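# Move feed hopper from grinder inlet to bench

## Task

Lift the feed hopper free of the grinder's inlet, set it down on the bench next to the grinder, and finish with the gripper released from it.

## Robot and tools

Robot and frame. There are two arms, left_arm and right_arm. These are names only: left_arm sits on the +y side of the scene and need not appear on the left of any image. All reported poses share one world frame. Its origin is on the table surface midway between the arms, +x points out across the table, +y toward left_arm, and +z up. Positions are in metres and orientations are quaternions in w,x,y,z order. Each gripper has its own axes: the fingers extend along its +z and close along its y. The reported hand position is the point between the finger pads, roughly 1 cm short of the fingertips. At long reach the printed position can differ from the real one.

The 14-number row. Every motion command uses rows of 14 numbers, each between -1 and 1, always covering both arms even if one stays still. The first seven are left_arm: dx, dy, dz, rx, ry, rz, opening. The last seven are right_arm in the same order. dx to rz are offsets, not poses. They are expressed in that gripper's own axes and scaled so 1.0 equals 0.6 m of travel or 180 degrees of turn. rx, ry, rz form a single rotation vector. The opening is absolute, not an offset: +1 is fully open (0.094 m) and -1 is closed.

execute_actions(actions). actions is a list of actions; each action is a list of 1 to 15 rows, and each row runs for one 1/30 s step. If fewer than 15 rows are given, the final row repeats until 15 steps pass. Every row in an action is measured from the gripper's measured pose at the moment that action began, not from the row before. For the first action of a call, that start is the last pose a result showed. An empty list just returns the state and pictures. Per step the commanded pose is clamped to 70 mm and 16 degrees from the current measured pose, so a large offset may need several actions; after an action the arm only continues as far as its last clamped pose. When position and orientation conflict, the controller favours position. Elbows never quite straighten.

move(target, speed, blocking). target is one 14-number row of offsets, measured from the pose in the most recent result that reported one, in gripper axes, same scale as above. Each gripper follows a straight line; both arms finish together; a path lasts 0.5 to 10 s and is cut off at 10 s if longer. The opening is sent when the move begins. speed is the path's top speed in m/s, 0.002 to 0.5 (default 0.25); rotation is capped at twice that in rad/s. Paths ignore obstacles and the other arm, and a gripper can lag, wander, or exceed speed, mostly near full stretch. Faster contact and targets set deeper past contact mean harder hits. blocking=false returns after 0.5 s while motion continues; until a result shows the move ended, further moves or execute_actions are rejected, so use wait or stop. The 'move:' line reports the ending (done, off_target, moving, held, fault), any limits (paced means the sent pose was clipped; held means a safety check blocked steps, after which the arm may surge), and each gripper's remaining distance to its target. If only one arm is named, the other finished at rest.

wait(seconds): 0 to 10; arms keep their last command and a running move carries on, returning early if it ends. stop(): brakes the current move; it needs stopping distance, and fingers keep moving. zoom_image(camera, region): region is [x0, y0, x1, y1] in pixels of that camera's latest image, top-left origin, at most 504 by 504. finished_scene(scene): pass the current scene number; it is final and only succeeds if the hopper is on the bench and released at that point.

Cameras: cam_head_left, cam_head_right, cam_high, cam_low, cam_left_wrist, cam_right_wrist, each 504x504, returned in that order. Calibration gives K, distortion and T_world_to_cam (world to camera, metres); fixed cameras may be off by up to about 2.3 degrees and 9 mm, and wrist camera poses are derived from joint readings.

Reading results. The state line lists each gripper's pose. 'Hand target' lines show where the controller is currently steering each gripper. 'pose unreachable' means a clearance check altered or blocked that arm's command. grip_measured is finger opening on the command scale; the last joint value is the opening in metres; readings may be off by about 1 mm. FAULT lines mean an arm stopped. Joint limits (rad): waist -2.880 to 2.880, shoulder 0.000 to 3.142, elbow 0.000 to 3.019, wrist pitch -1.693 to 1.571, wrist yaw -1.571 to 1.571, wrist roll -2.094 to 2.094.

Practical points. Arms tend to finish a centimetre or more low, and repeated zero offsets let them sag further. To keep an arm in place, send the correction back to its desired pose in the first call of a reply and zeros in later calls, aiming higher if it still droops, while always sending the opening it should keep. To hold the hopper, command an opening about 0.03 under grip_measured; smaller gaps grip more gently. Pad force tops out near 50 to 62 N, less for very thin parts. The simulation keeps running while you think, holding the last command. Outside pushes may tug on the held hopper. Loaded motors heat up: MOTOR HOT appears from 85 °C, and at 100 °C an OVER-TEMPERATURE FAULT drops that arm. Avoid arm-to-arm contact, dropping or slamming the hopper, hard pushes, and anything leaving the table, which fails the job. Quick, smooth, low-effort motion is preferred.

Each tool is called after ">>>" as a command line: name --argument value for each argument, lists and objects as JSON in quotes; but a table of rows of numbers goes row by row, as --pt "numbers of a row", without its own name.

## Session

>>> execute_actions --actions '[]'

Scene clock: 0.00 s.
left_arm: end_effector_position=(+0.4788, +0.5812, +0.3424) grip_measured=+1.000 end_effector_quat_wxyz=(+0.227, -0.503, +0.808, -0.206) | right_arm: end_effector_position=(+0.6678, -0.2034, +0.2514) grip_measured=+1.000 end_effector_quat_wxyz=(+0.169, +0.712, +0.674, +0.102)
Joint positions: left_arm=[ 0.751  1.566  1.675 -1.313  0.517 -0.384  0.094] | right_arm=[ 0.218  1.796  1.783 -1.208  0.194  1.841  0.094]
Joint velocities: left_arm=[-0.005  0.005  0.017 -0.007 -0.095 -0.095  0.   ] | right_arm=[-0.005  0.005 -0.002  0.002 -0.007 -0.051  0.   ]
Motor temperatures (°C, as the motors report them): left_arm=[20 22 32 19 20 19] | right_arm=[19 22 40 19 20 19]
Hand target (left_arm): +0.482, +0.584, +0.361; +0.247, -0.497, +0.808, -0.201
Hand target (right_arm): +0.674, -0.202, +0.260; +0.174, +0.712, +0.672, +0.111
camera_calibration (this result's frames):
cam_left_wrist: T_world_to_cam=[[0.716425, -0.416463, 0.559726, -0.29151], [-0.655824, -0.675672, 0.336693, 0.595758], [0.237972, -0.608297, -0.757195, 0.625223], [0, 0, 0, 1]] pos_world=[0.450772, 0.661456, 0.435994]
cam_right_wrist: T_world_to_cam=[[-0.927722, 0.00416378, -0.37325, 0.713421], [-0.180133, 0.870805, 0.457439, 0.185349], [0.326933, 0.491611, -0.807115, 0.206303], [0, 0, 0, 1]] pos_world=[0.627796, -0.265794, 0.348009]

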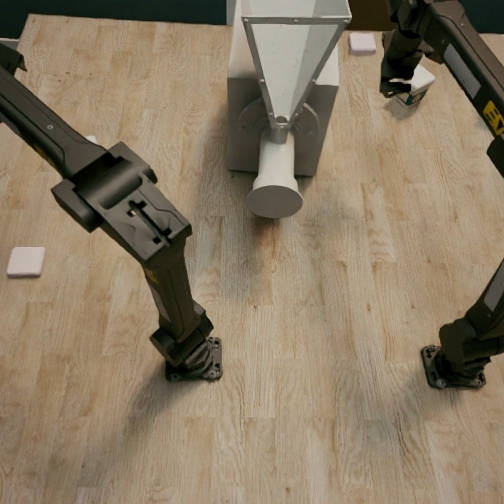

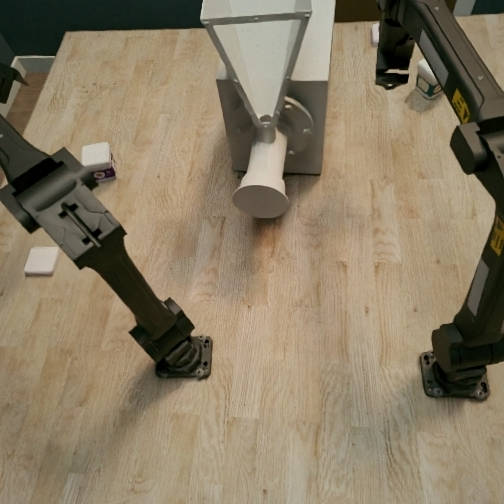

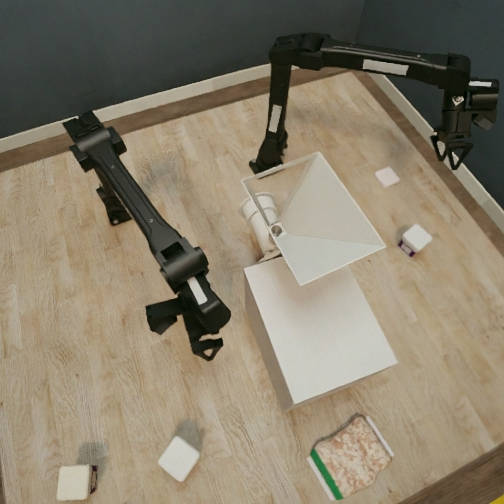

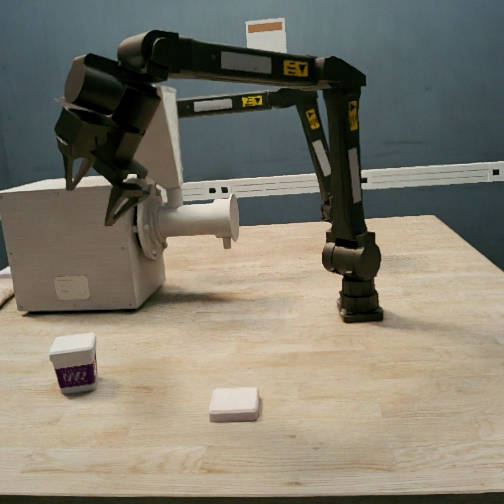

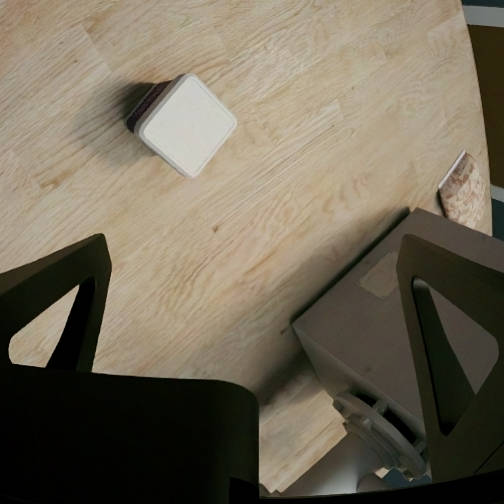

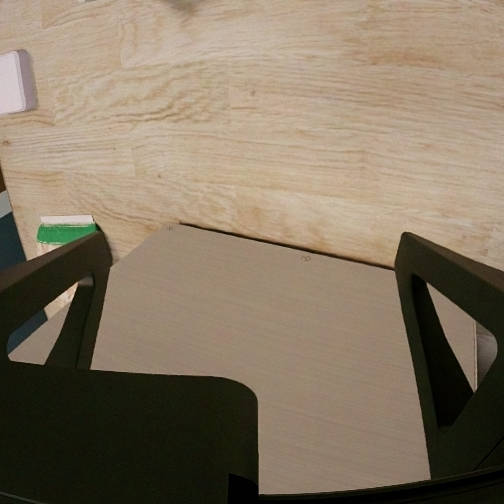

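>>> zoom_image --camera "cam_head_left" --region '[200, 0, 400, 220]'

>>> zoom_image --camera "cam_high" --region '[210, 130, 410, 330]'

>>> zoom_image --camera "cam_low" --region '[0, 60, 280, 320]'

Region (200, 0, 400, 220) of cam_head_left's 504x504 image, scaled by 2.291, with more detail than that image has; it fills the left 458 columns of this view, and the rest is white.

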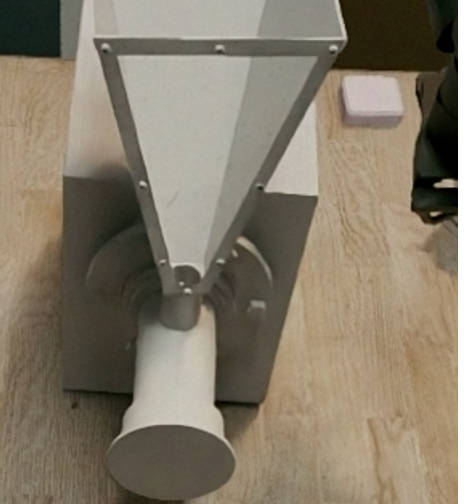

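Region (210, 130, 410, 330) of cam_high's 504x504 image, scaled by 2.520, with more detail than that image has.

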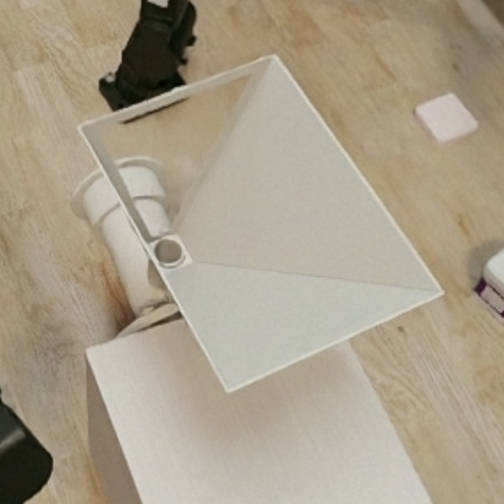

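Region (0, 60, 280, 320) of cam_low's 504x504 image, scaled by 1.800, with more detail than that image has; it fills the top 468 rows of this view, and the rest is white.

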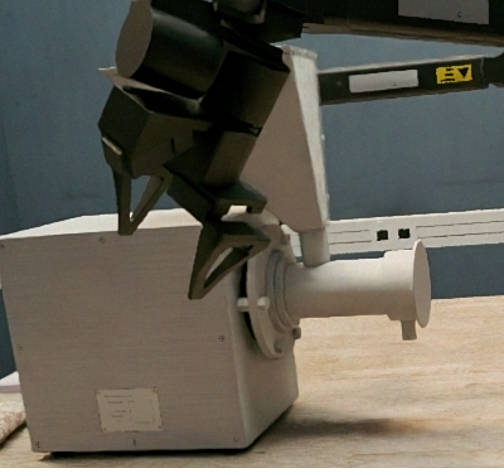

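>>> move --target '[0.4259,-0.4756,-0.2734,0.0581,-0.0365,0.293,1, 0.0554,-0.0606,-0.6329,-0.1878,0.0016,-0.4525,1]' --speed 0.35

Scene clock: 100.90 s.
left_arm: end_effector_position=(+0.4801, +0.2540, +0.5754) grip_measured=+1.000 end_effector_quat_wxyz=(+0.371, -0.092, +0.915, -0.131) | right_arm: end_effector_position=(+0.4922, -0.1318, +0.5666) grip_measured=+1.000 end_effector_quat_wxyz=(+0.368, +0.039, +0.919, +0.136)
Joint positions: left_arm=[ 0.076  1.247  1.914 -1.469  0.281 -0.162  0.094] | right_arm=[ 0.415  1.349  1.97  -1.391  0.098  0.49   0.094]
Joint velocities: left_arm=[-0.005 -0.005 -0.007  0.002 -0.037 -0.007  0.   ] | right_arm=[-0.005 -0.005 -0.007  0.012 -0.066  0.037  0.   ]
Motor temperatures (°C, as the motors report them): left_arm=[20 24 36 19 20 19] | right_arm=[19 25 45 19 20 19]
Hand target (left_arm): +0.480, +0.251, +0.590; +0.383, -0.081, +0.911, -0.128
Hand target (right_arm): +0.491, -0.127, +0.581; +0.378, +0.031, +0.914, +0.142
Off the commanded pose (left_arm): 0.022 m, 2 deg.
Off the commanded pose (right_arm): 0.019 m, 2 deg.
move: off_target (left_arm, right_arm)
camera_calibration (this result's frames):
cam_left_wrist: T_world_to_cam=[[0.0663212, -0.951107, 0.301657, 0.0372996], [-0.984655, -0.111294, -0.134421, 0.582634], [0.161421, -0.288113, -0.943893, 0.665141], [0, 0, 0, 1]] pos_world=[0.463852, 0.291955, 0.694889]
cam_right_wrist: T_world_to_cam=[[0.0483207, -0.96561, -0.255467, -0.00710058], [-0.989007, -0.0104694, -0.147495, 0.571973], [0.139748, 0.259785, -0.955501, 0.628576], [0, 0, 0, 1]] pos_world=[0.478186, -0.164163, 0.683154]

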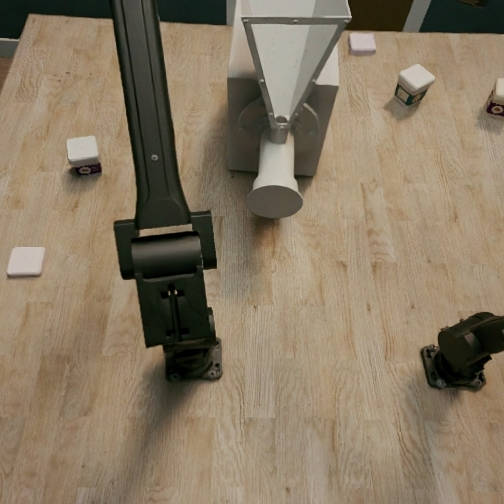

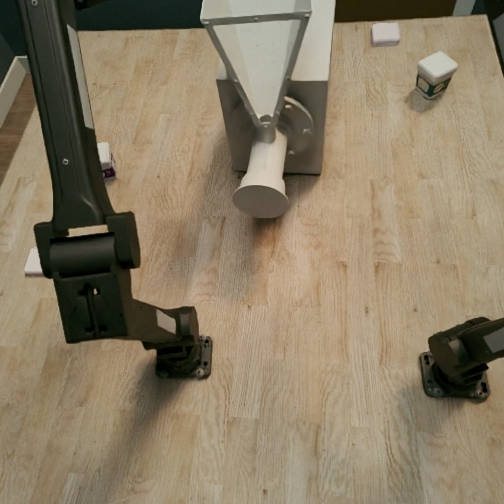

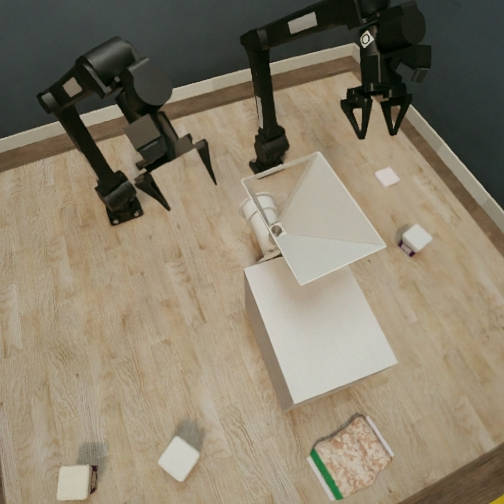

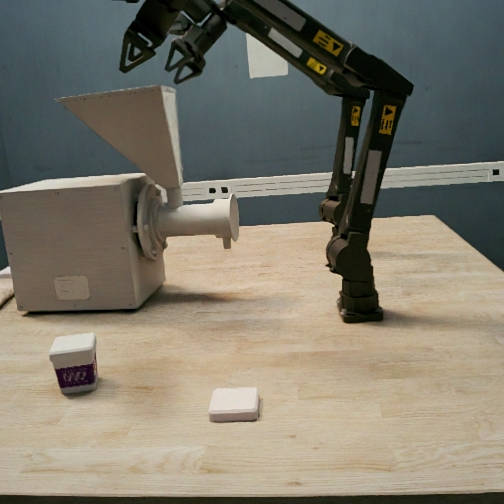

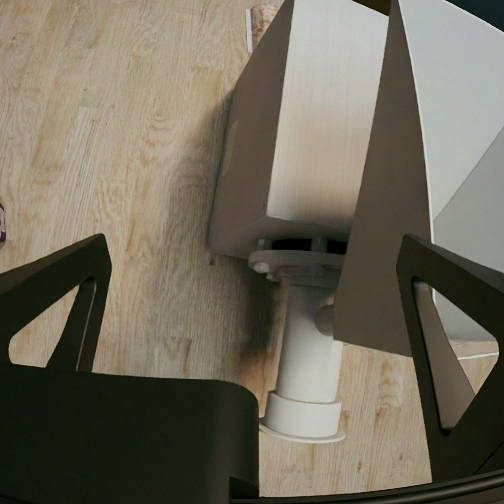

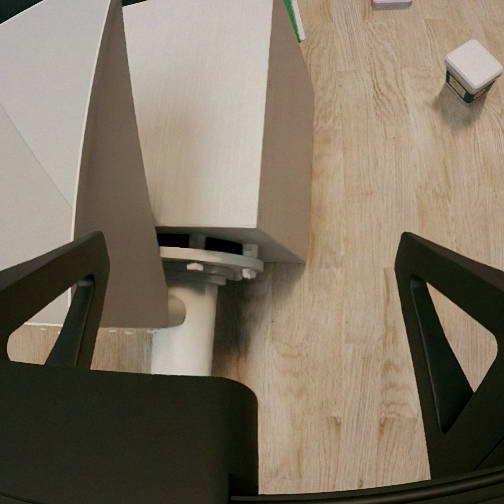

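>>> zoom_image --camera "cam_low" --region '[30, 20, 270, 240]'

Region (30, 20, 270, 240) of cam_low's 504x504 image, scaled by 2.100, with more detail than that image has; it fills the top 462 rows of this view, and the rest is white.

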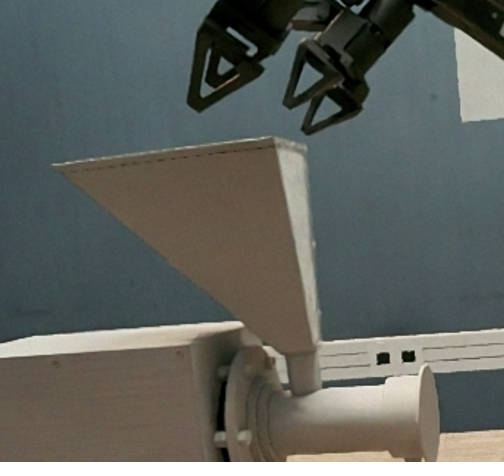

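>>> move --target '[0.0183,-0.1423,0.0109,0.001,-0.012,0.010,1, 0.0058,0.1539,0.0193,-0.008,-0.01,-0.002,1]' --speed 0.2

Scene clock: 136.83 s.
left_arm: end_effector_position=(+0.4846, +0.1725, +0.5719) grip_measured=+1.000 end_effector_quat_wxyz=(+0.369, -0.077, +0.919, -0.120) | right_arm: end_effector_position=(+0.4973, -0.0379, +0.5610) grip_measured=+1.000 end_effector_quat_wxyz=(+0.371, +0.027, +0.919, +0.132)
Joint positions: left_arm=[-0.185  1.247  1.903 -1.434  0.087 -0.312  0.094] | right_arm=[ 0.611  1.481  2.09  -1.398  0.236  0.603  0.094]
Joint velocities: left_arm=[ 0.005  0.005 -0.002  0.017  0.022 -0.007  0.   ] | right_arm=[-0.015 -0.005  0.017  0.012  0.022  0.022  0.   ]
Motor temperatures (°C, as the motors report them): left_arm=[20 23 35 19 20 19] | right_arm=[19 23 46 19 19 19]
Hand target (left_arm): +0.481, +0.171, +0.589; +0.390, -0.080, +0.909, -0.126
Hand target (right_arm): +0.495, -0.040, +0.582; +0.384, +0.033, +0.911, +0.144
Off the commanded pose (left_arm): 0.019 m, 3 deg.
Off the commanded pose (right_arm): 0.021 m, 2 deg.
move: off_target (left_arm, right_arm)
camera_calibration (this result's frames):
cam_left_wrist: T_world_to_cam=[[0.0485246, -0.961633, 0.270012, -0.010877], [-0.987219, -0.0872598, -0.133355, 0.574033], [0.1518, -0.26009, -0.953577, 0.642945], [0, 0, 0, 1]] pos_world=[0.469626, 0.206854, 0.692585]
cam_right_wrist: T_world_to_cam=[[0.0695111, -0.968211, -0.240281, 0.0627709], [-0.9873, -0.0322772, -0.155556, 0.580003], [0.142855, 0.248042, -0.958158, 0.597575], [0, 0, 0, 1]] pos_world=[0.482906, -0.0687273, 0.677877]

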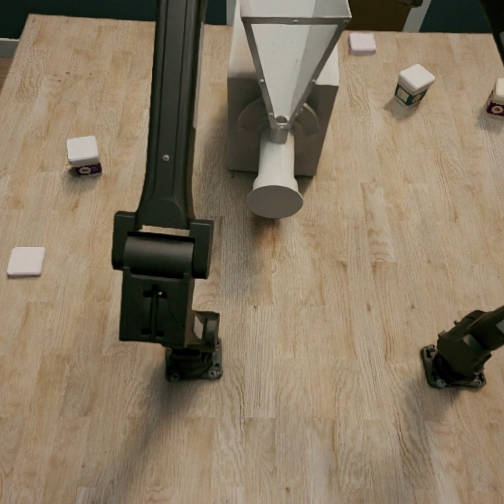

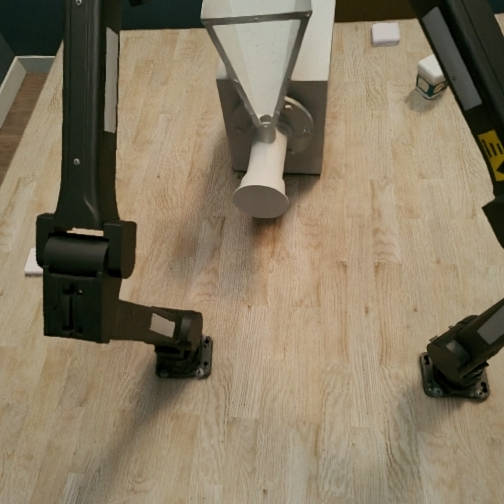

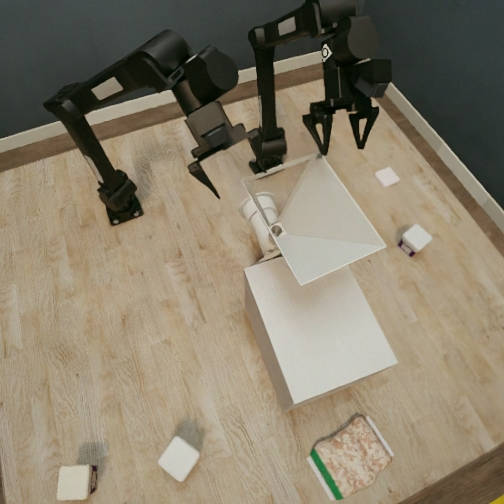

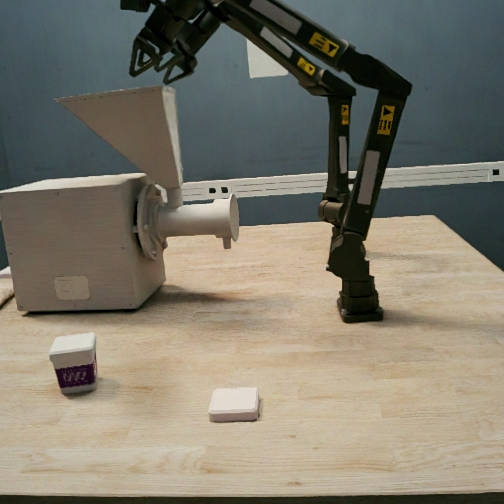

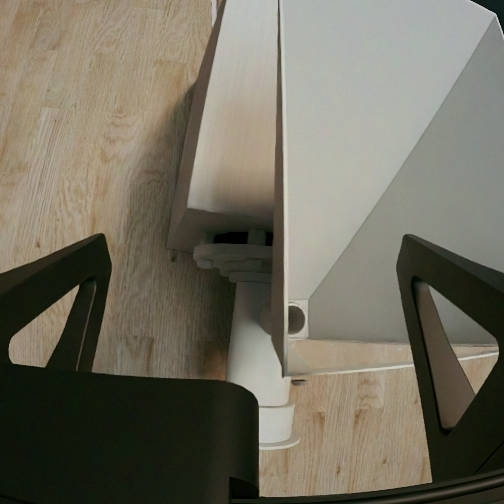

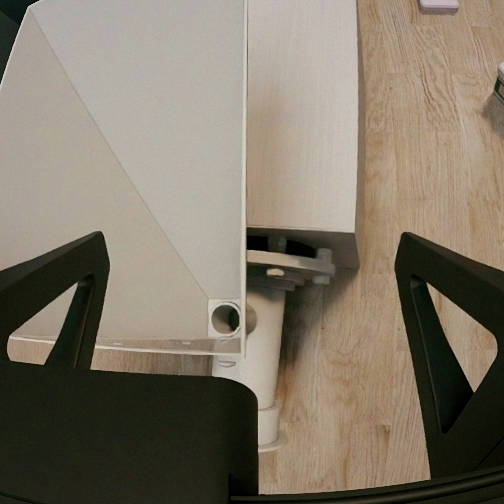

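>>> execute_actions --actions '[]'

Scene clock: 155.70 s.
left_arm: end_effector_position=(+0.4846, +0.1725, +0.5719) grip_measured=+1.000 end_effector_quat_wxyz=(+0.369, -0.078, +0.918, -0.120) | right_arm: end_effector_position=(+0.4973, -0.0379, +0.5610) grip_measured=+1.000 end_effector_quat_wxyz=(+0.371, +0.027, +0.919, +0.132)
Joint positions: left_arm=[-0.185  1.247  1.903 -1.434  0.087 -0.313  0.094] | right_arm=[ 0.611  1.481  2.09  -1.398  0.236  0.604  0.094]
Joint velocities: left_arm=[-0.015 -0.005 -0.012 -0.007 -0.007 -0.051  0.   ] | right_arm=[-0.015 -0.015  0.007  0.007  0.007 -0.081  0.   ]
Motor temperatures (°C, as the motors report them): left_arm=[20 23 34 19 20 19] | right_arm=[19 24 46 19 19 19]
Hand target (left_arm): +0.481, +0.171, +0.589; +0.390, -0.080, +0.909, -0.126
Hand target (right_arm): +0.495, -0.040, +0.582; +0.384, +0.033, +0.911, +0.144
Off the commanded pose (left_arm): 0.019 m, 3 deg.
Off the commanded pose (right_arm): 0.021 m, 2 deg.
camera_calibration (this result's frames):
cam_left_wrist: T_world_to_cam=[[0.0490712, -0.961464, 0.270517, -0.0114596], [-0.987189, -0.0878572, -0.133186, 0.574025], [0.15182, -0.260516, -0.953458, 0.64294], [0, 0, 0, 1]] pos_world=[0.469623, 0.20691, 0.692569]
cam_right_wrist: T_world_to_cam=[[0.0692357, -0.968167, -0.240541, 0.0630555], [-0.987321, -0.0319765, -0.15548, 0.579982], [0.142839, 0.248256, -0.958105, 0.597561], [0, 0, 0, 1]] pos_world=[0.482908, -0.0687542, 0.67787]

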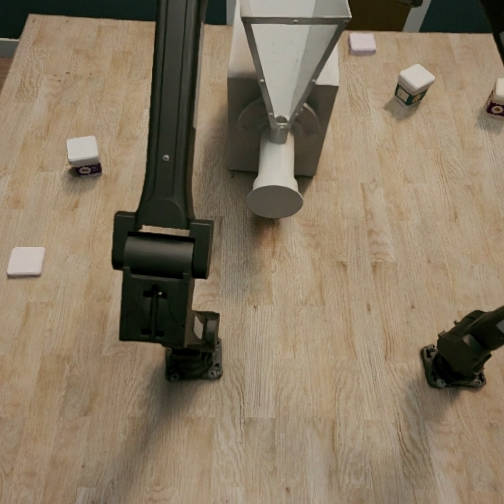

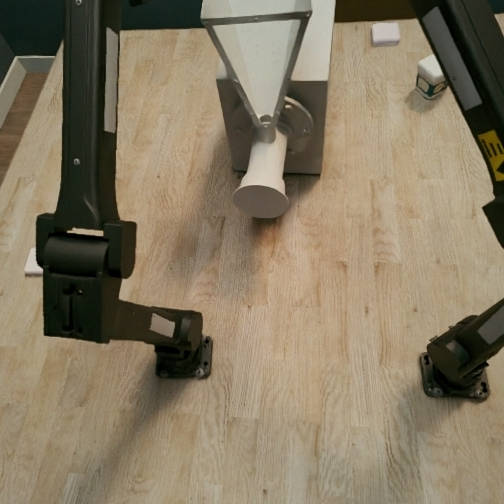

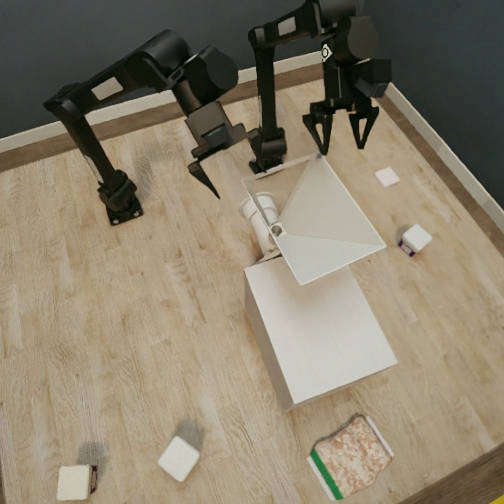

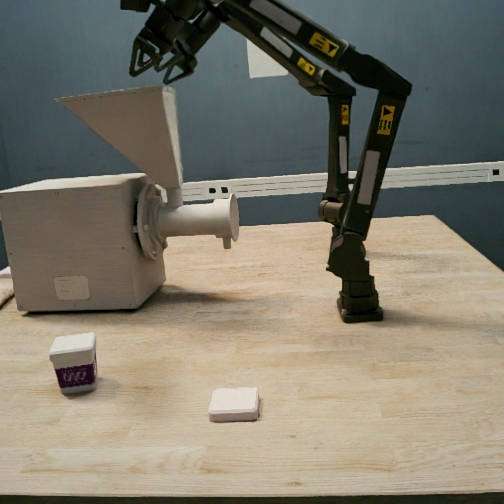

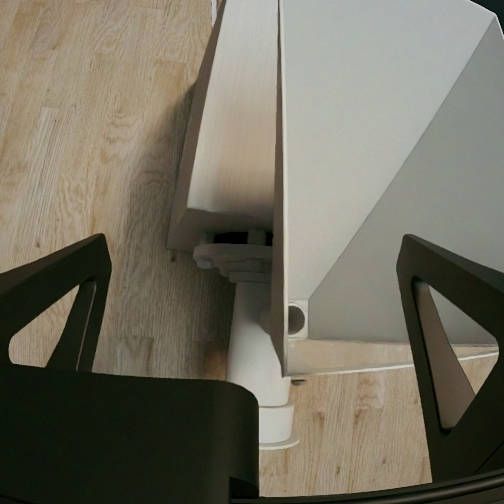

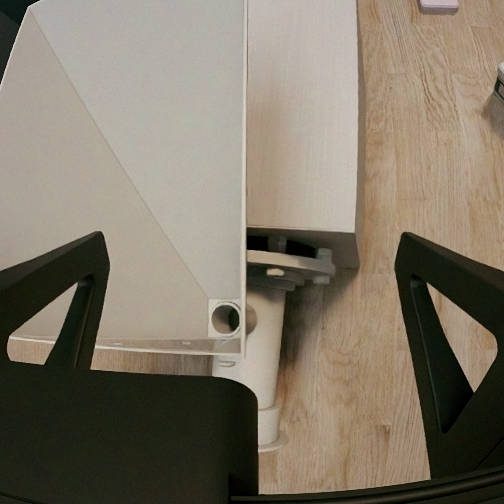

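>>> move --target '[-0.02,-0.0325,0.12,0.0048,-0.0143,-0.0014,1, -0.0303,0.0095,0.1193,-0.0065,-0.0098,0.0053,1]' --speed 0.12

Scene clock: 197.27 s.
left_arm: end_effector_position=(+0.5428, +0.1514, +0.5264) grip_measured=+1.000 end_effector_quat_wxyz=(+0.378, -0.080, +0.915, -0.119) | right_arm: end_effector_position=(+0.5544, -0.0175, +0.5251) grip_measured=+1.000 end_effector_quat_wxyz=(+0.379, +0.033, +0.914, +0.144)
Joint positions: left_arm=[-0.226  1.31   1.804 -1.252  0.051 -0.345  0.094] | right_arm=[ 0.572  1.561  2.056 -1.25   0.204  0.586  0.094]
Joint velocities: left_arm=[-0.015  0.015  0.002 -0.002  0.037  0.037  0.   ] | right_arm=[-0.005 -0.005  0.012 -0.002 -0.037  0.022  0.   ]
Motor temperatures (°C, as the motors report them): left_arm=[20 23 34 19 19 19] | right_arm=[19 24 46 19 19 19]
Hand target (left_arm): +0.545, +0.145, +0.535; +0.389, -0.080, +0.909, -0.126
Hand target (right_arm): +0.560, -0.020, +0.526; +0.384, +0.033, +0.911, +0.145
Off the commanded pose (left_arm): 0.011 m, 2 deg.
Off the commanded pose (right_arm): 0.005 m, 1 deg.
move: off_target (left_arm)
camera_calibration (this result's frames):
cam_left_wrist: T_world_to_cam=[[0.0504917, -0.961077, 0.271629, -0.0237298], [-0.983946, -0.0944846, -0.151405, 0.632462], [0.171176, -0.259623, -0.950418, 0.573004], [0, 0, 0, 1]] pos_world=[0.525422, 0.185717, 0.646797]
cam_right_wrist: T_world_to_cam=[[0.0700652, -0.961945, -0.264109, 0.0822395], [-0.984366, -0.0237816, -0.174524, 0.639954], [0.161601, 0.272207, -0.948572, 0.535026], [0, 0, 0, 1]] pos_world=[0.537725, -0.0513091, 0.640917]

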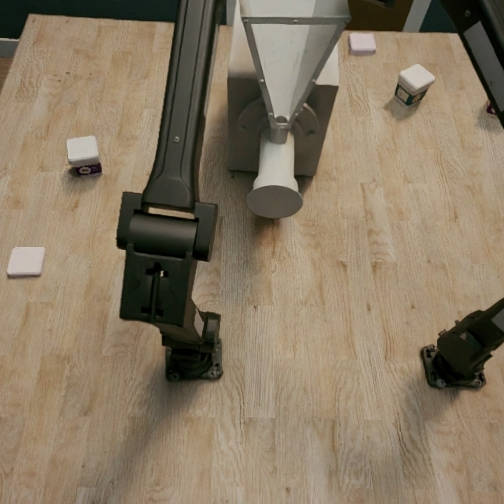

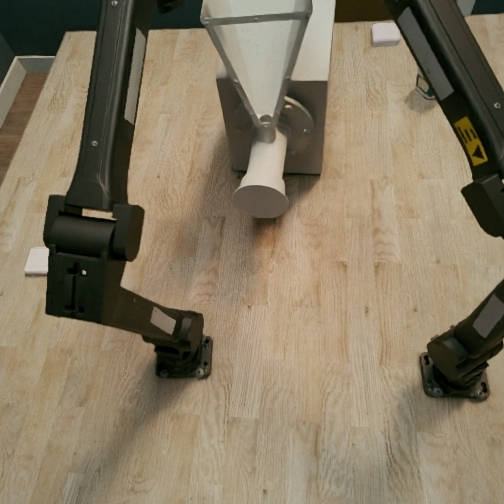

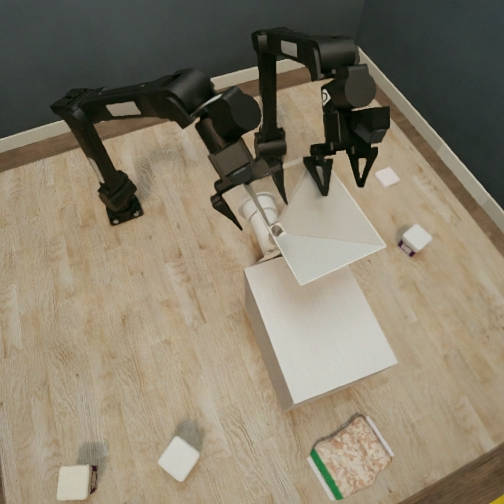

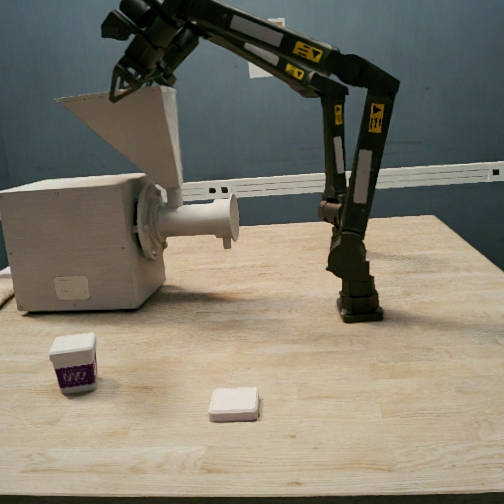

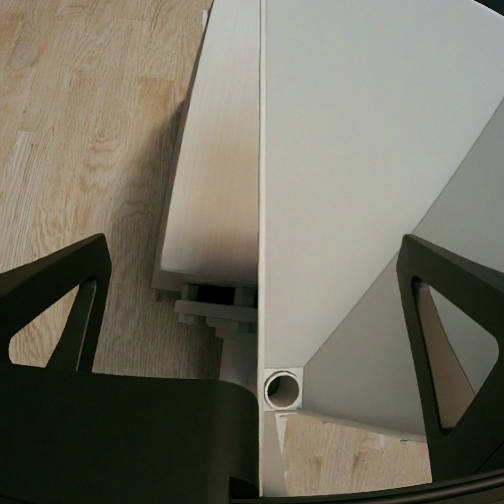

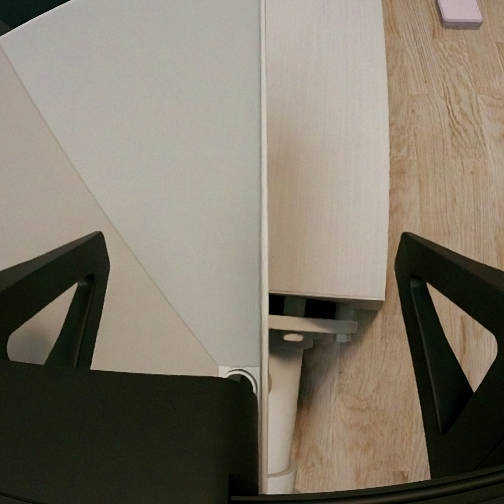

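>>> zoom_image --camera "cam_low" --region '[40, 0, 280, 240]'

Region (40, 0, 280, 240) of cam_low's 504x504 image, scaled by 2.100, with more detail than that image has.

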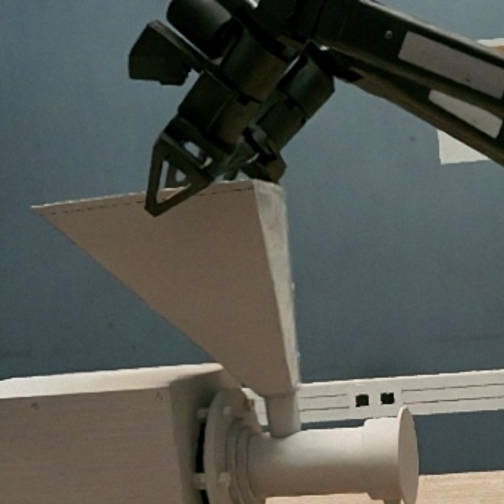

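>>> move --target '[-0.010,-0.0044,0.030,0.003,-0.008,-0.002,1, 0.001,-0.0063,0.051,-0.002,-0.003,0.002,1]' --speed 0.08

Scene clock: 223.77 s.
left_arm: end_effector_position=(+0.5537, +0.1498, +0.5167) grip_measured=+1.000 end_effector_quat_wxyz=(+0.383, -0.080, +0.913, -0.121) | right_arm: end_effector_position=(+0.5663, -0.0138, +0.5114) grip_measured=+1.000 end_effector_quat_wxyz=(+0.384, +0.035, +0.910, +0.151)
Joint positions: left_arm=[-0.226  1.317  1.777 -1.206  0.051 -0.345  0.094] | right_arm=[ 0.563  1.562  2.008 -1.183  0.192  0.585  0.094]
Joint velocities: left_arm=[-0.005 -0.015  0.002 -0.027 -0.007 -0.037  0.   ] | right_arm=[-0.005  0.005 -0.007  0.017 -0.037 -0.022  0.   ]
Motor temperatures (°C, as the motors report them): left_arm=[20 23 33 19 19 19] | right_arm=[19 24 44 19 19 19]
Hand target (left_arm): +0.560, +0.147, +0.519; +0.389, -0.082, +0.909, -0.124
Hand target (right_arm): +0.576, -0.014, +0.503; +0.383, +0.035, +0.911, +0.148
Off the commanded pose (left_arm): 0.007 m, 1 deg.
Off the commanded pose (right_arm): 0.013 m, 0 deg.
move: off_target (right_arm)
camera_calibration (this result's frames):
cam_left_wrist: T_world_to_cam=[[0.0477736, -0.960542, 0.274003, -0.0230069], [-0.982217, -0.0950404, -0.161919, 0.646047], [0.181571, -0.261395, -0.948, 0.554781], [0, 0, 0, 1]] pos_world=[0.534925, 0.184318, 0.636844]
cam_right_wrist: T_world_to_cam=[[0.073336, -0.957679, -0.278341, 0.0868496], [-0.982356, -0.0212212, -0.185812, 0.653982], [0.172041, 0.287057, -0.942338, 0.51021], [0, 0, 0, 1]] pos_world=[0.548297, -0.0494071, 0.626482]

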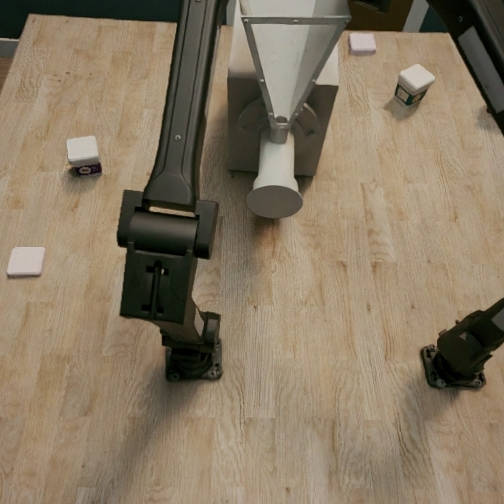

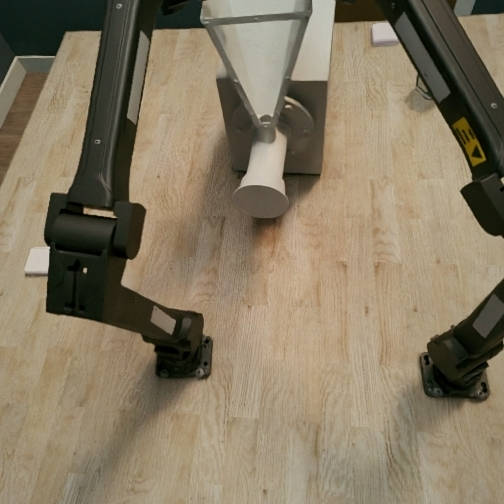

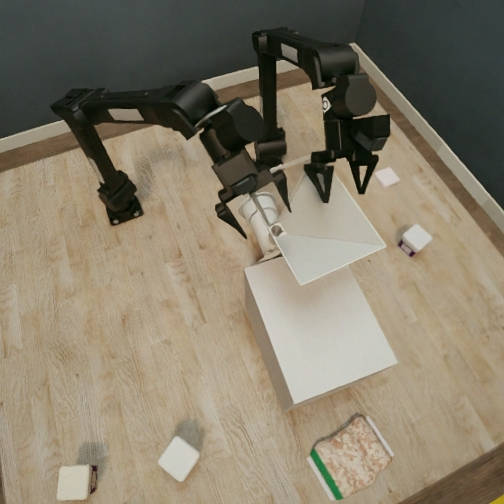

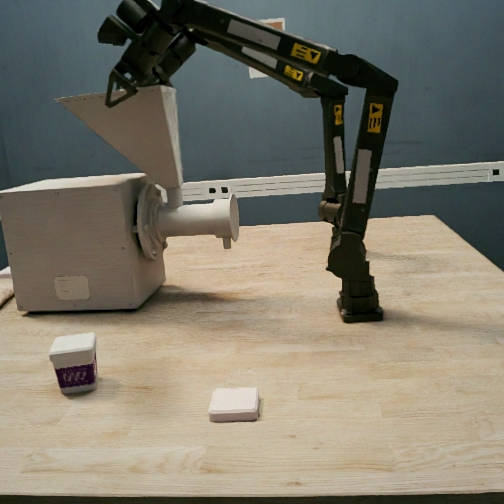

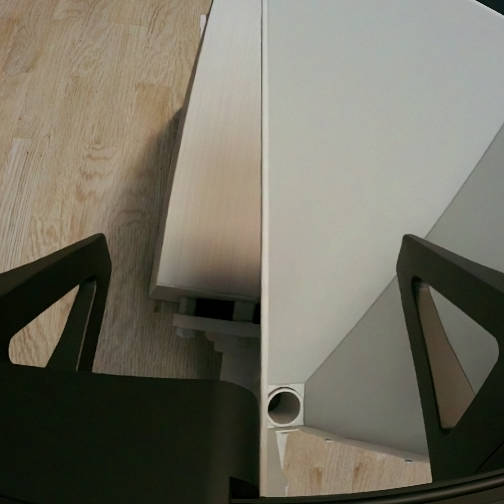

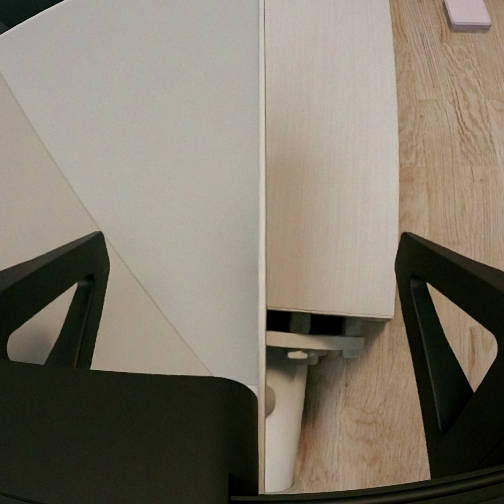

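>>> move --target '[-0.0055,-0.004,0.0245,0.002,-0.005,-0.001,1, 0.0007,-0.0058,0.036,0,-0.002,0,1]' --speed 0.06

>>> zoom_image --camera "cam_low" --region '[40, 0, 280, 240]'

Scene clock: 234.03 s.
left_arm: end_effector_position=(+0.5588, +0.1490, +0.5117) grip_measured=+1.000 end_effector_quat_wxyz=(+0.387, -0.079, +0.911, -0.122) | right_arm: end_effector_position=(+0.5716, -0.0109, +0.5061) grip_measured=+1.000 end_effector_quat_wxyz=(+0.389, +0.035, +0.907, +0.156)
Joint positions: left_arm=[-0.226  1.318  1.758 -1.176  0.051 -0.345  0.094] | right_arm=[ 0.561  1.562  1.985 -1.146  0.189  0.583  0.094]
Joint velocities: left_arm=[ 0.005 -0.005 -0.012 -0.007 -0.051  0.066  0.   ] | right_arm=[-0.005  0.005  0.007  0.007 -0.022 -0.037  0.   ]
Motor temperatures (°C, as the motors report them): left_arm=[20 23 33 19 19 19] | right_arm=[19 24 43 19 19 19]
Hand target (left_arm): +0.567, +0.146, +0.510; +0.390, -0.081, +0.909, -0.124
Hand target (right_arm): +0.581, -0.012, +0.496; +0.387, +0.035, +0.909, +0.151
Off the commanded pose (left_arm): 0.009 m, 0 deg.
Off the commanded pose (right_arm): 0.014 m, 1 deg.
move: off_target (right_arm)
camera_calibration (this result's frames):
cam_left_wrist: T_world_to_cam=[[0.0450768, -0.960137, 0.275872, -0.0221387], [-0.980582, -0.0952858, -0.171405, 0.654224], [0.190859, -0.262789, -0.945788, 0.542778], [0, 0, 0, 1]] pos_world=[0.538924, 0.183718, 0.631598]
cam_right_wrist: T_world_to_cam=[[0.0780856, -0.955179, -0.285543, 0.0886302], [-0.980146, -0.0211928, -0.197141, 0.662795], [0.182254, 0.295268, -0.93787, 0.495399], [0, 0, 0, 1]] pos_world=[0.552427, -0.0475714, 0.620592]

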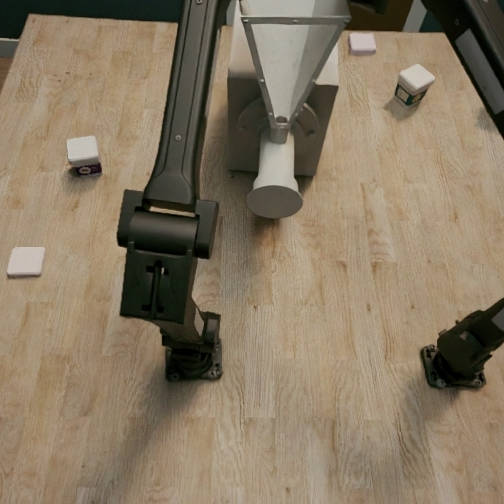

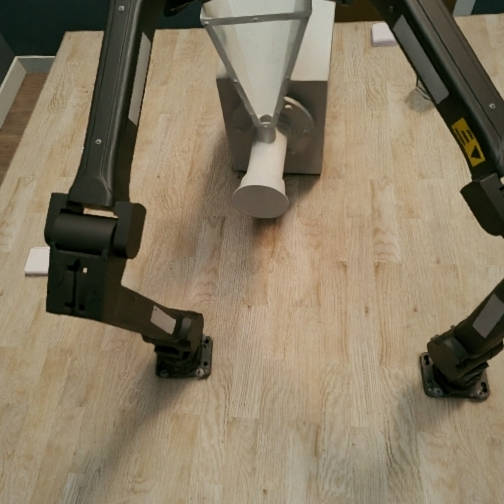

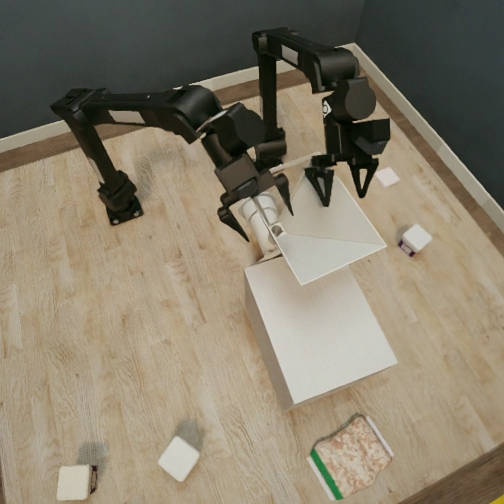

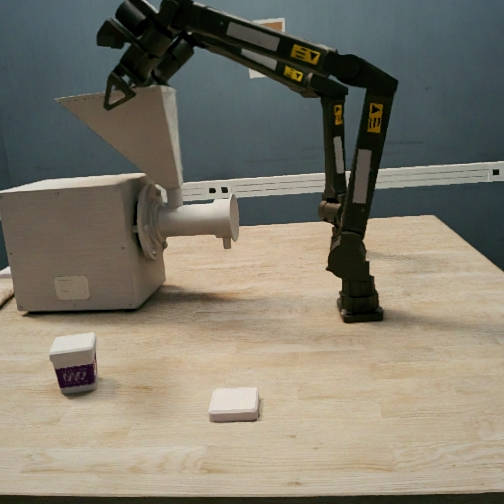

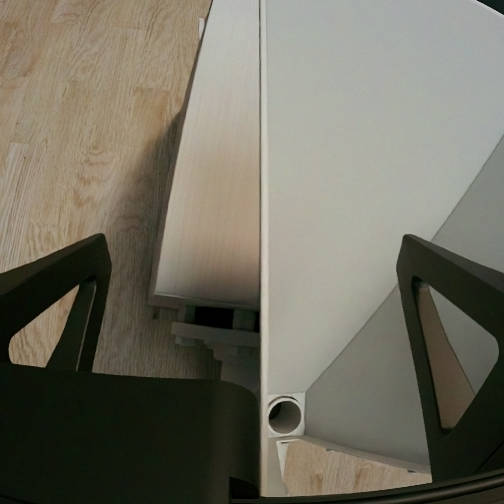

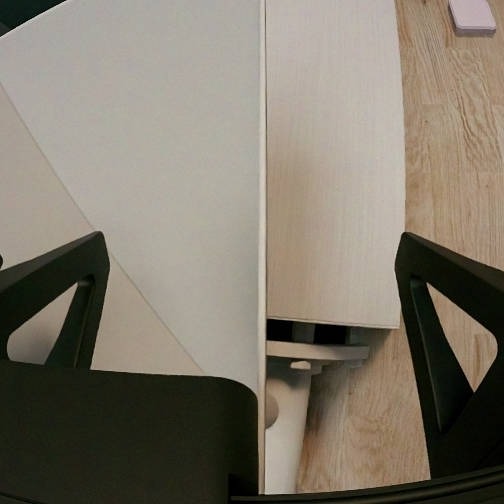

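Region (40, 0, 280, 240) of cam_low's 504x504 image, scaled by 2.100, with more detail than that image has.

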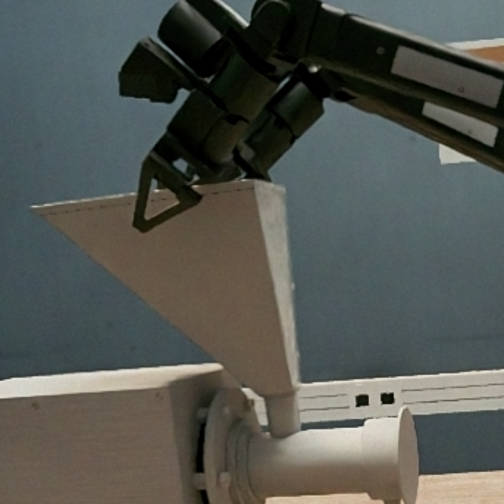

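>>> zoom_image --camera "cam_high" --region '[170, 100, 400, 300]'

Region (170, 100, 400, 300) of cam_high's 504x504 image, scaled by 2.191, with more detail than that image has; it fills the top 438 rows of this view, and the rest is white.

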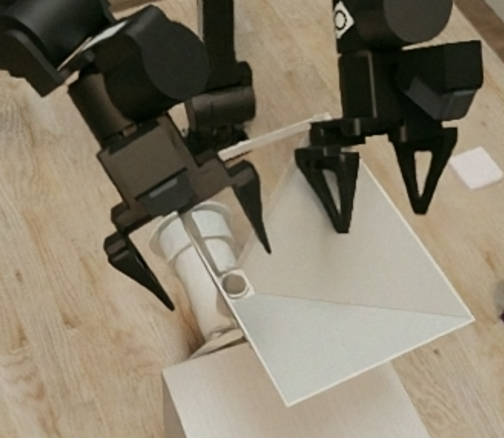

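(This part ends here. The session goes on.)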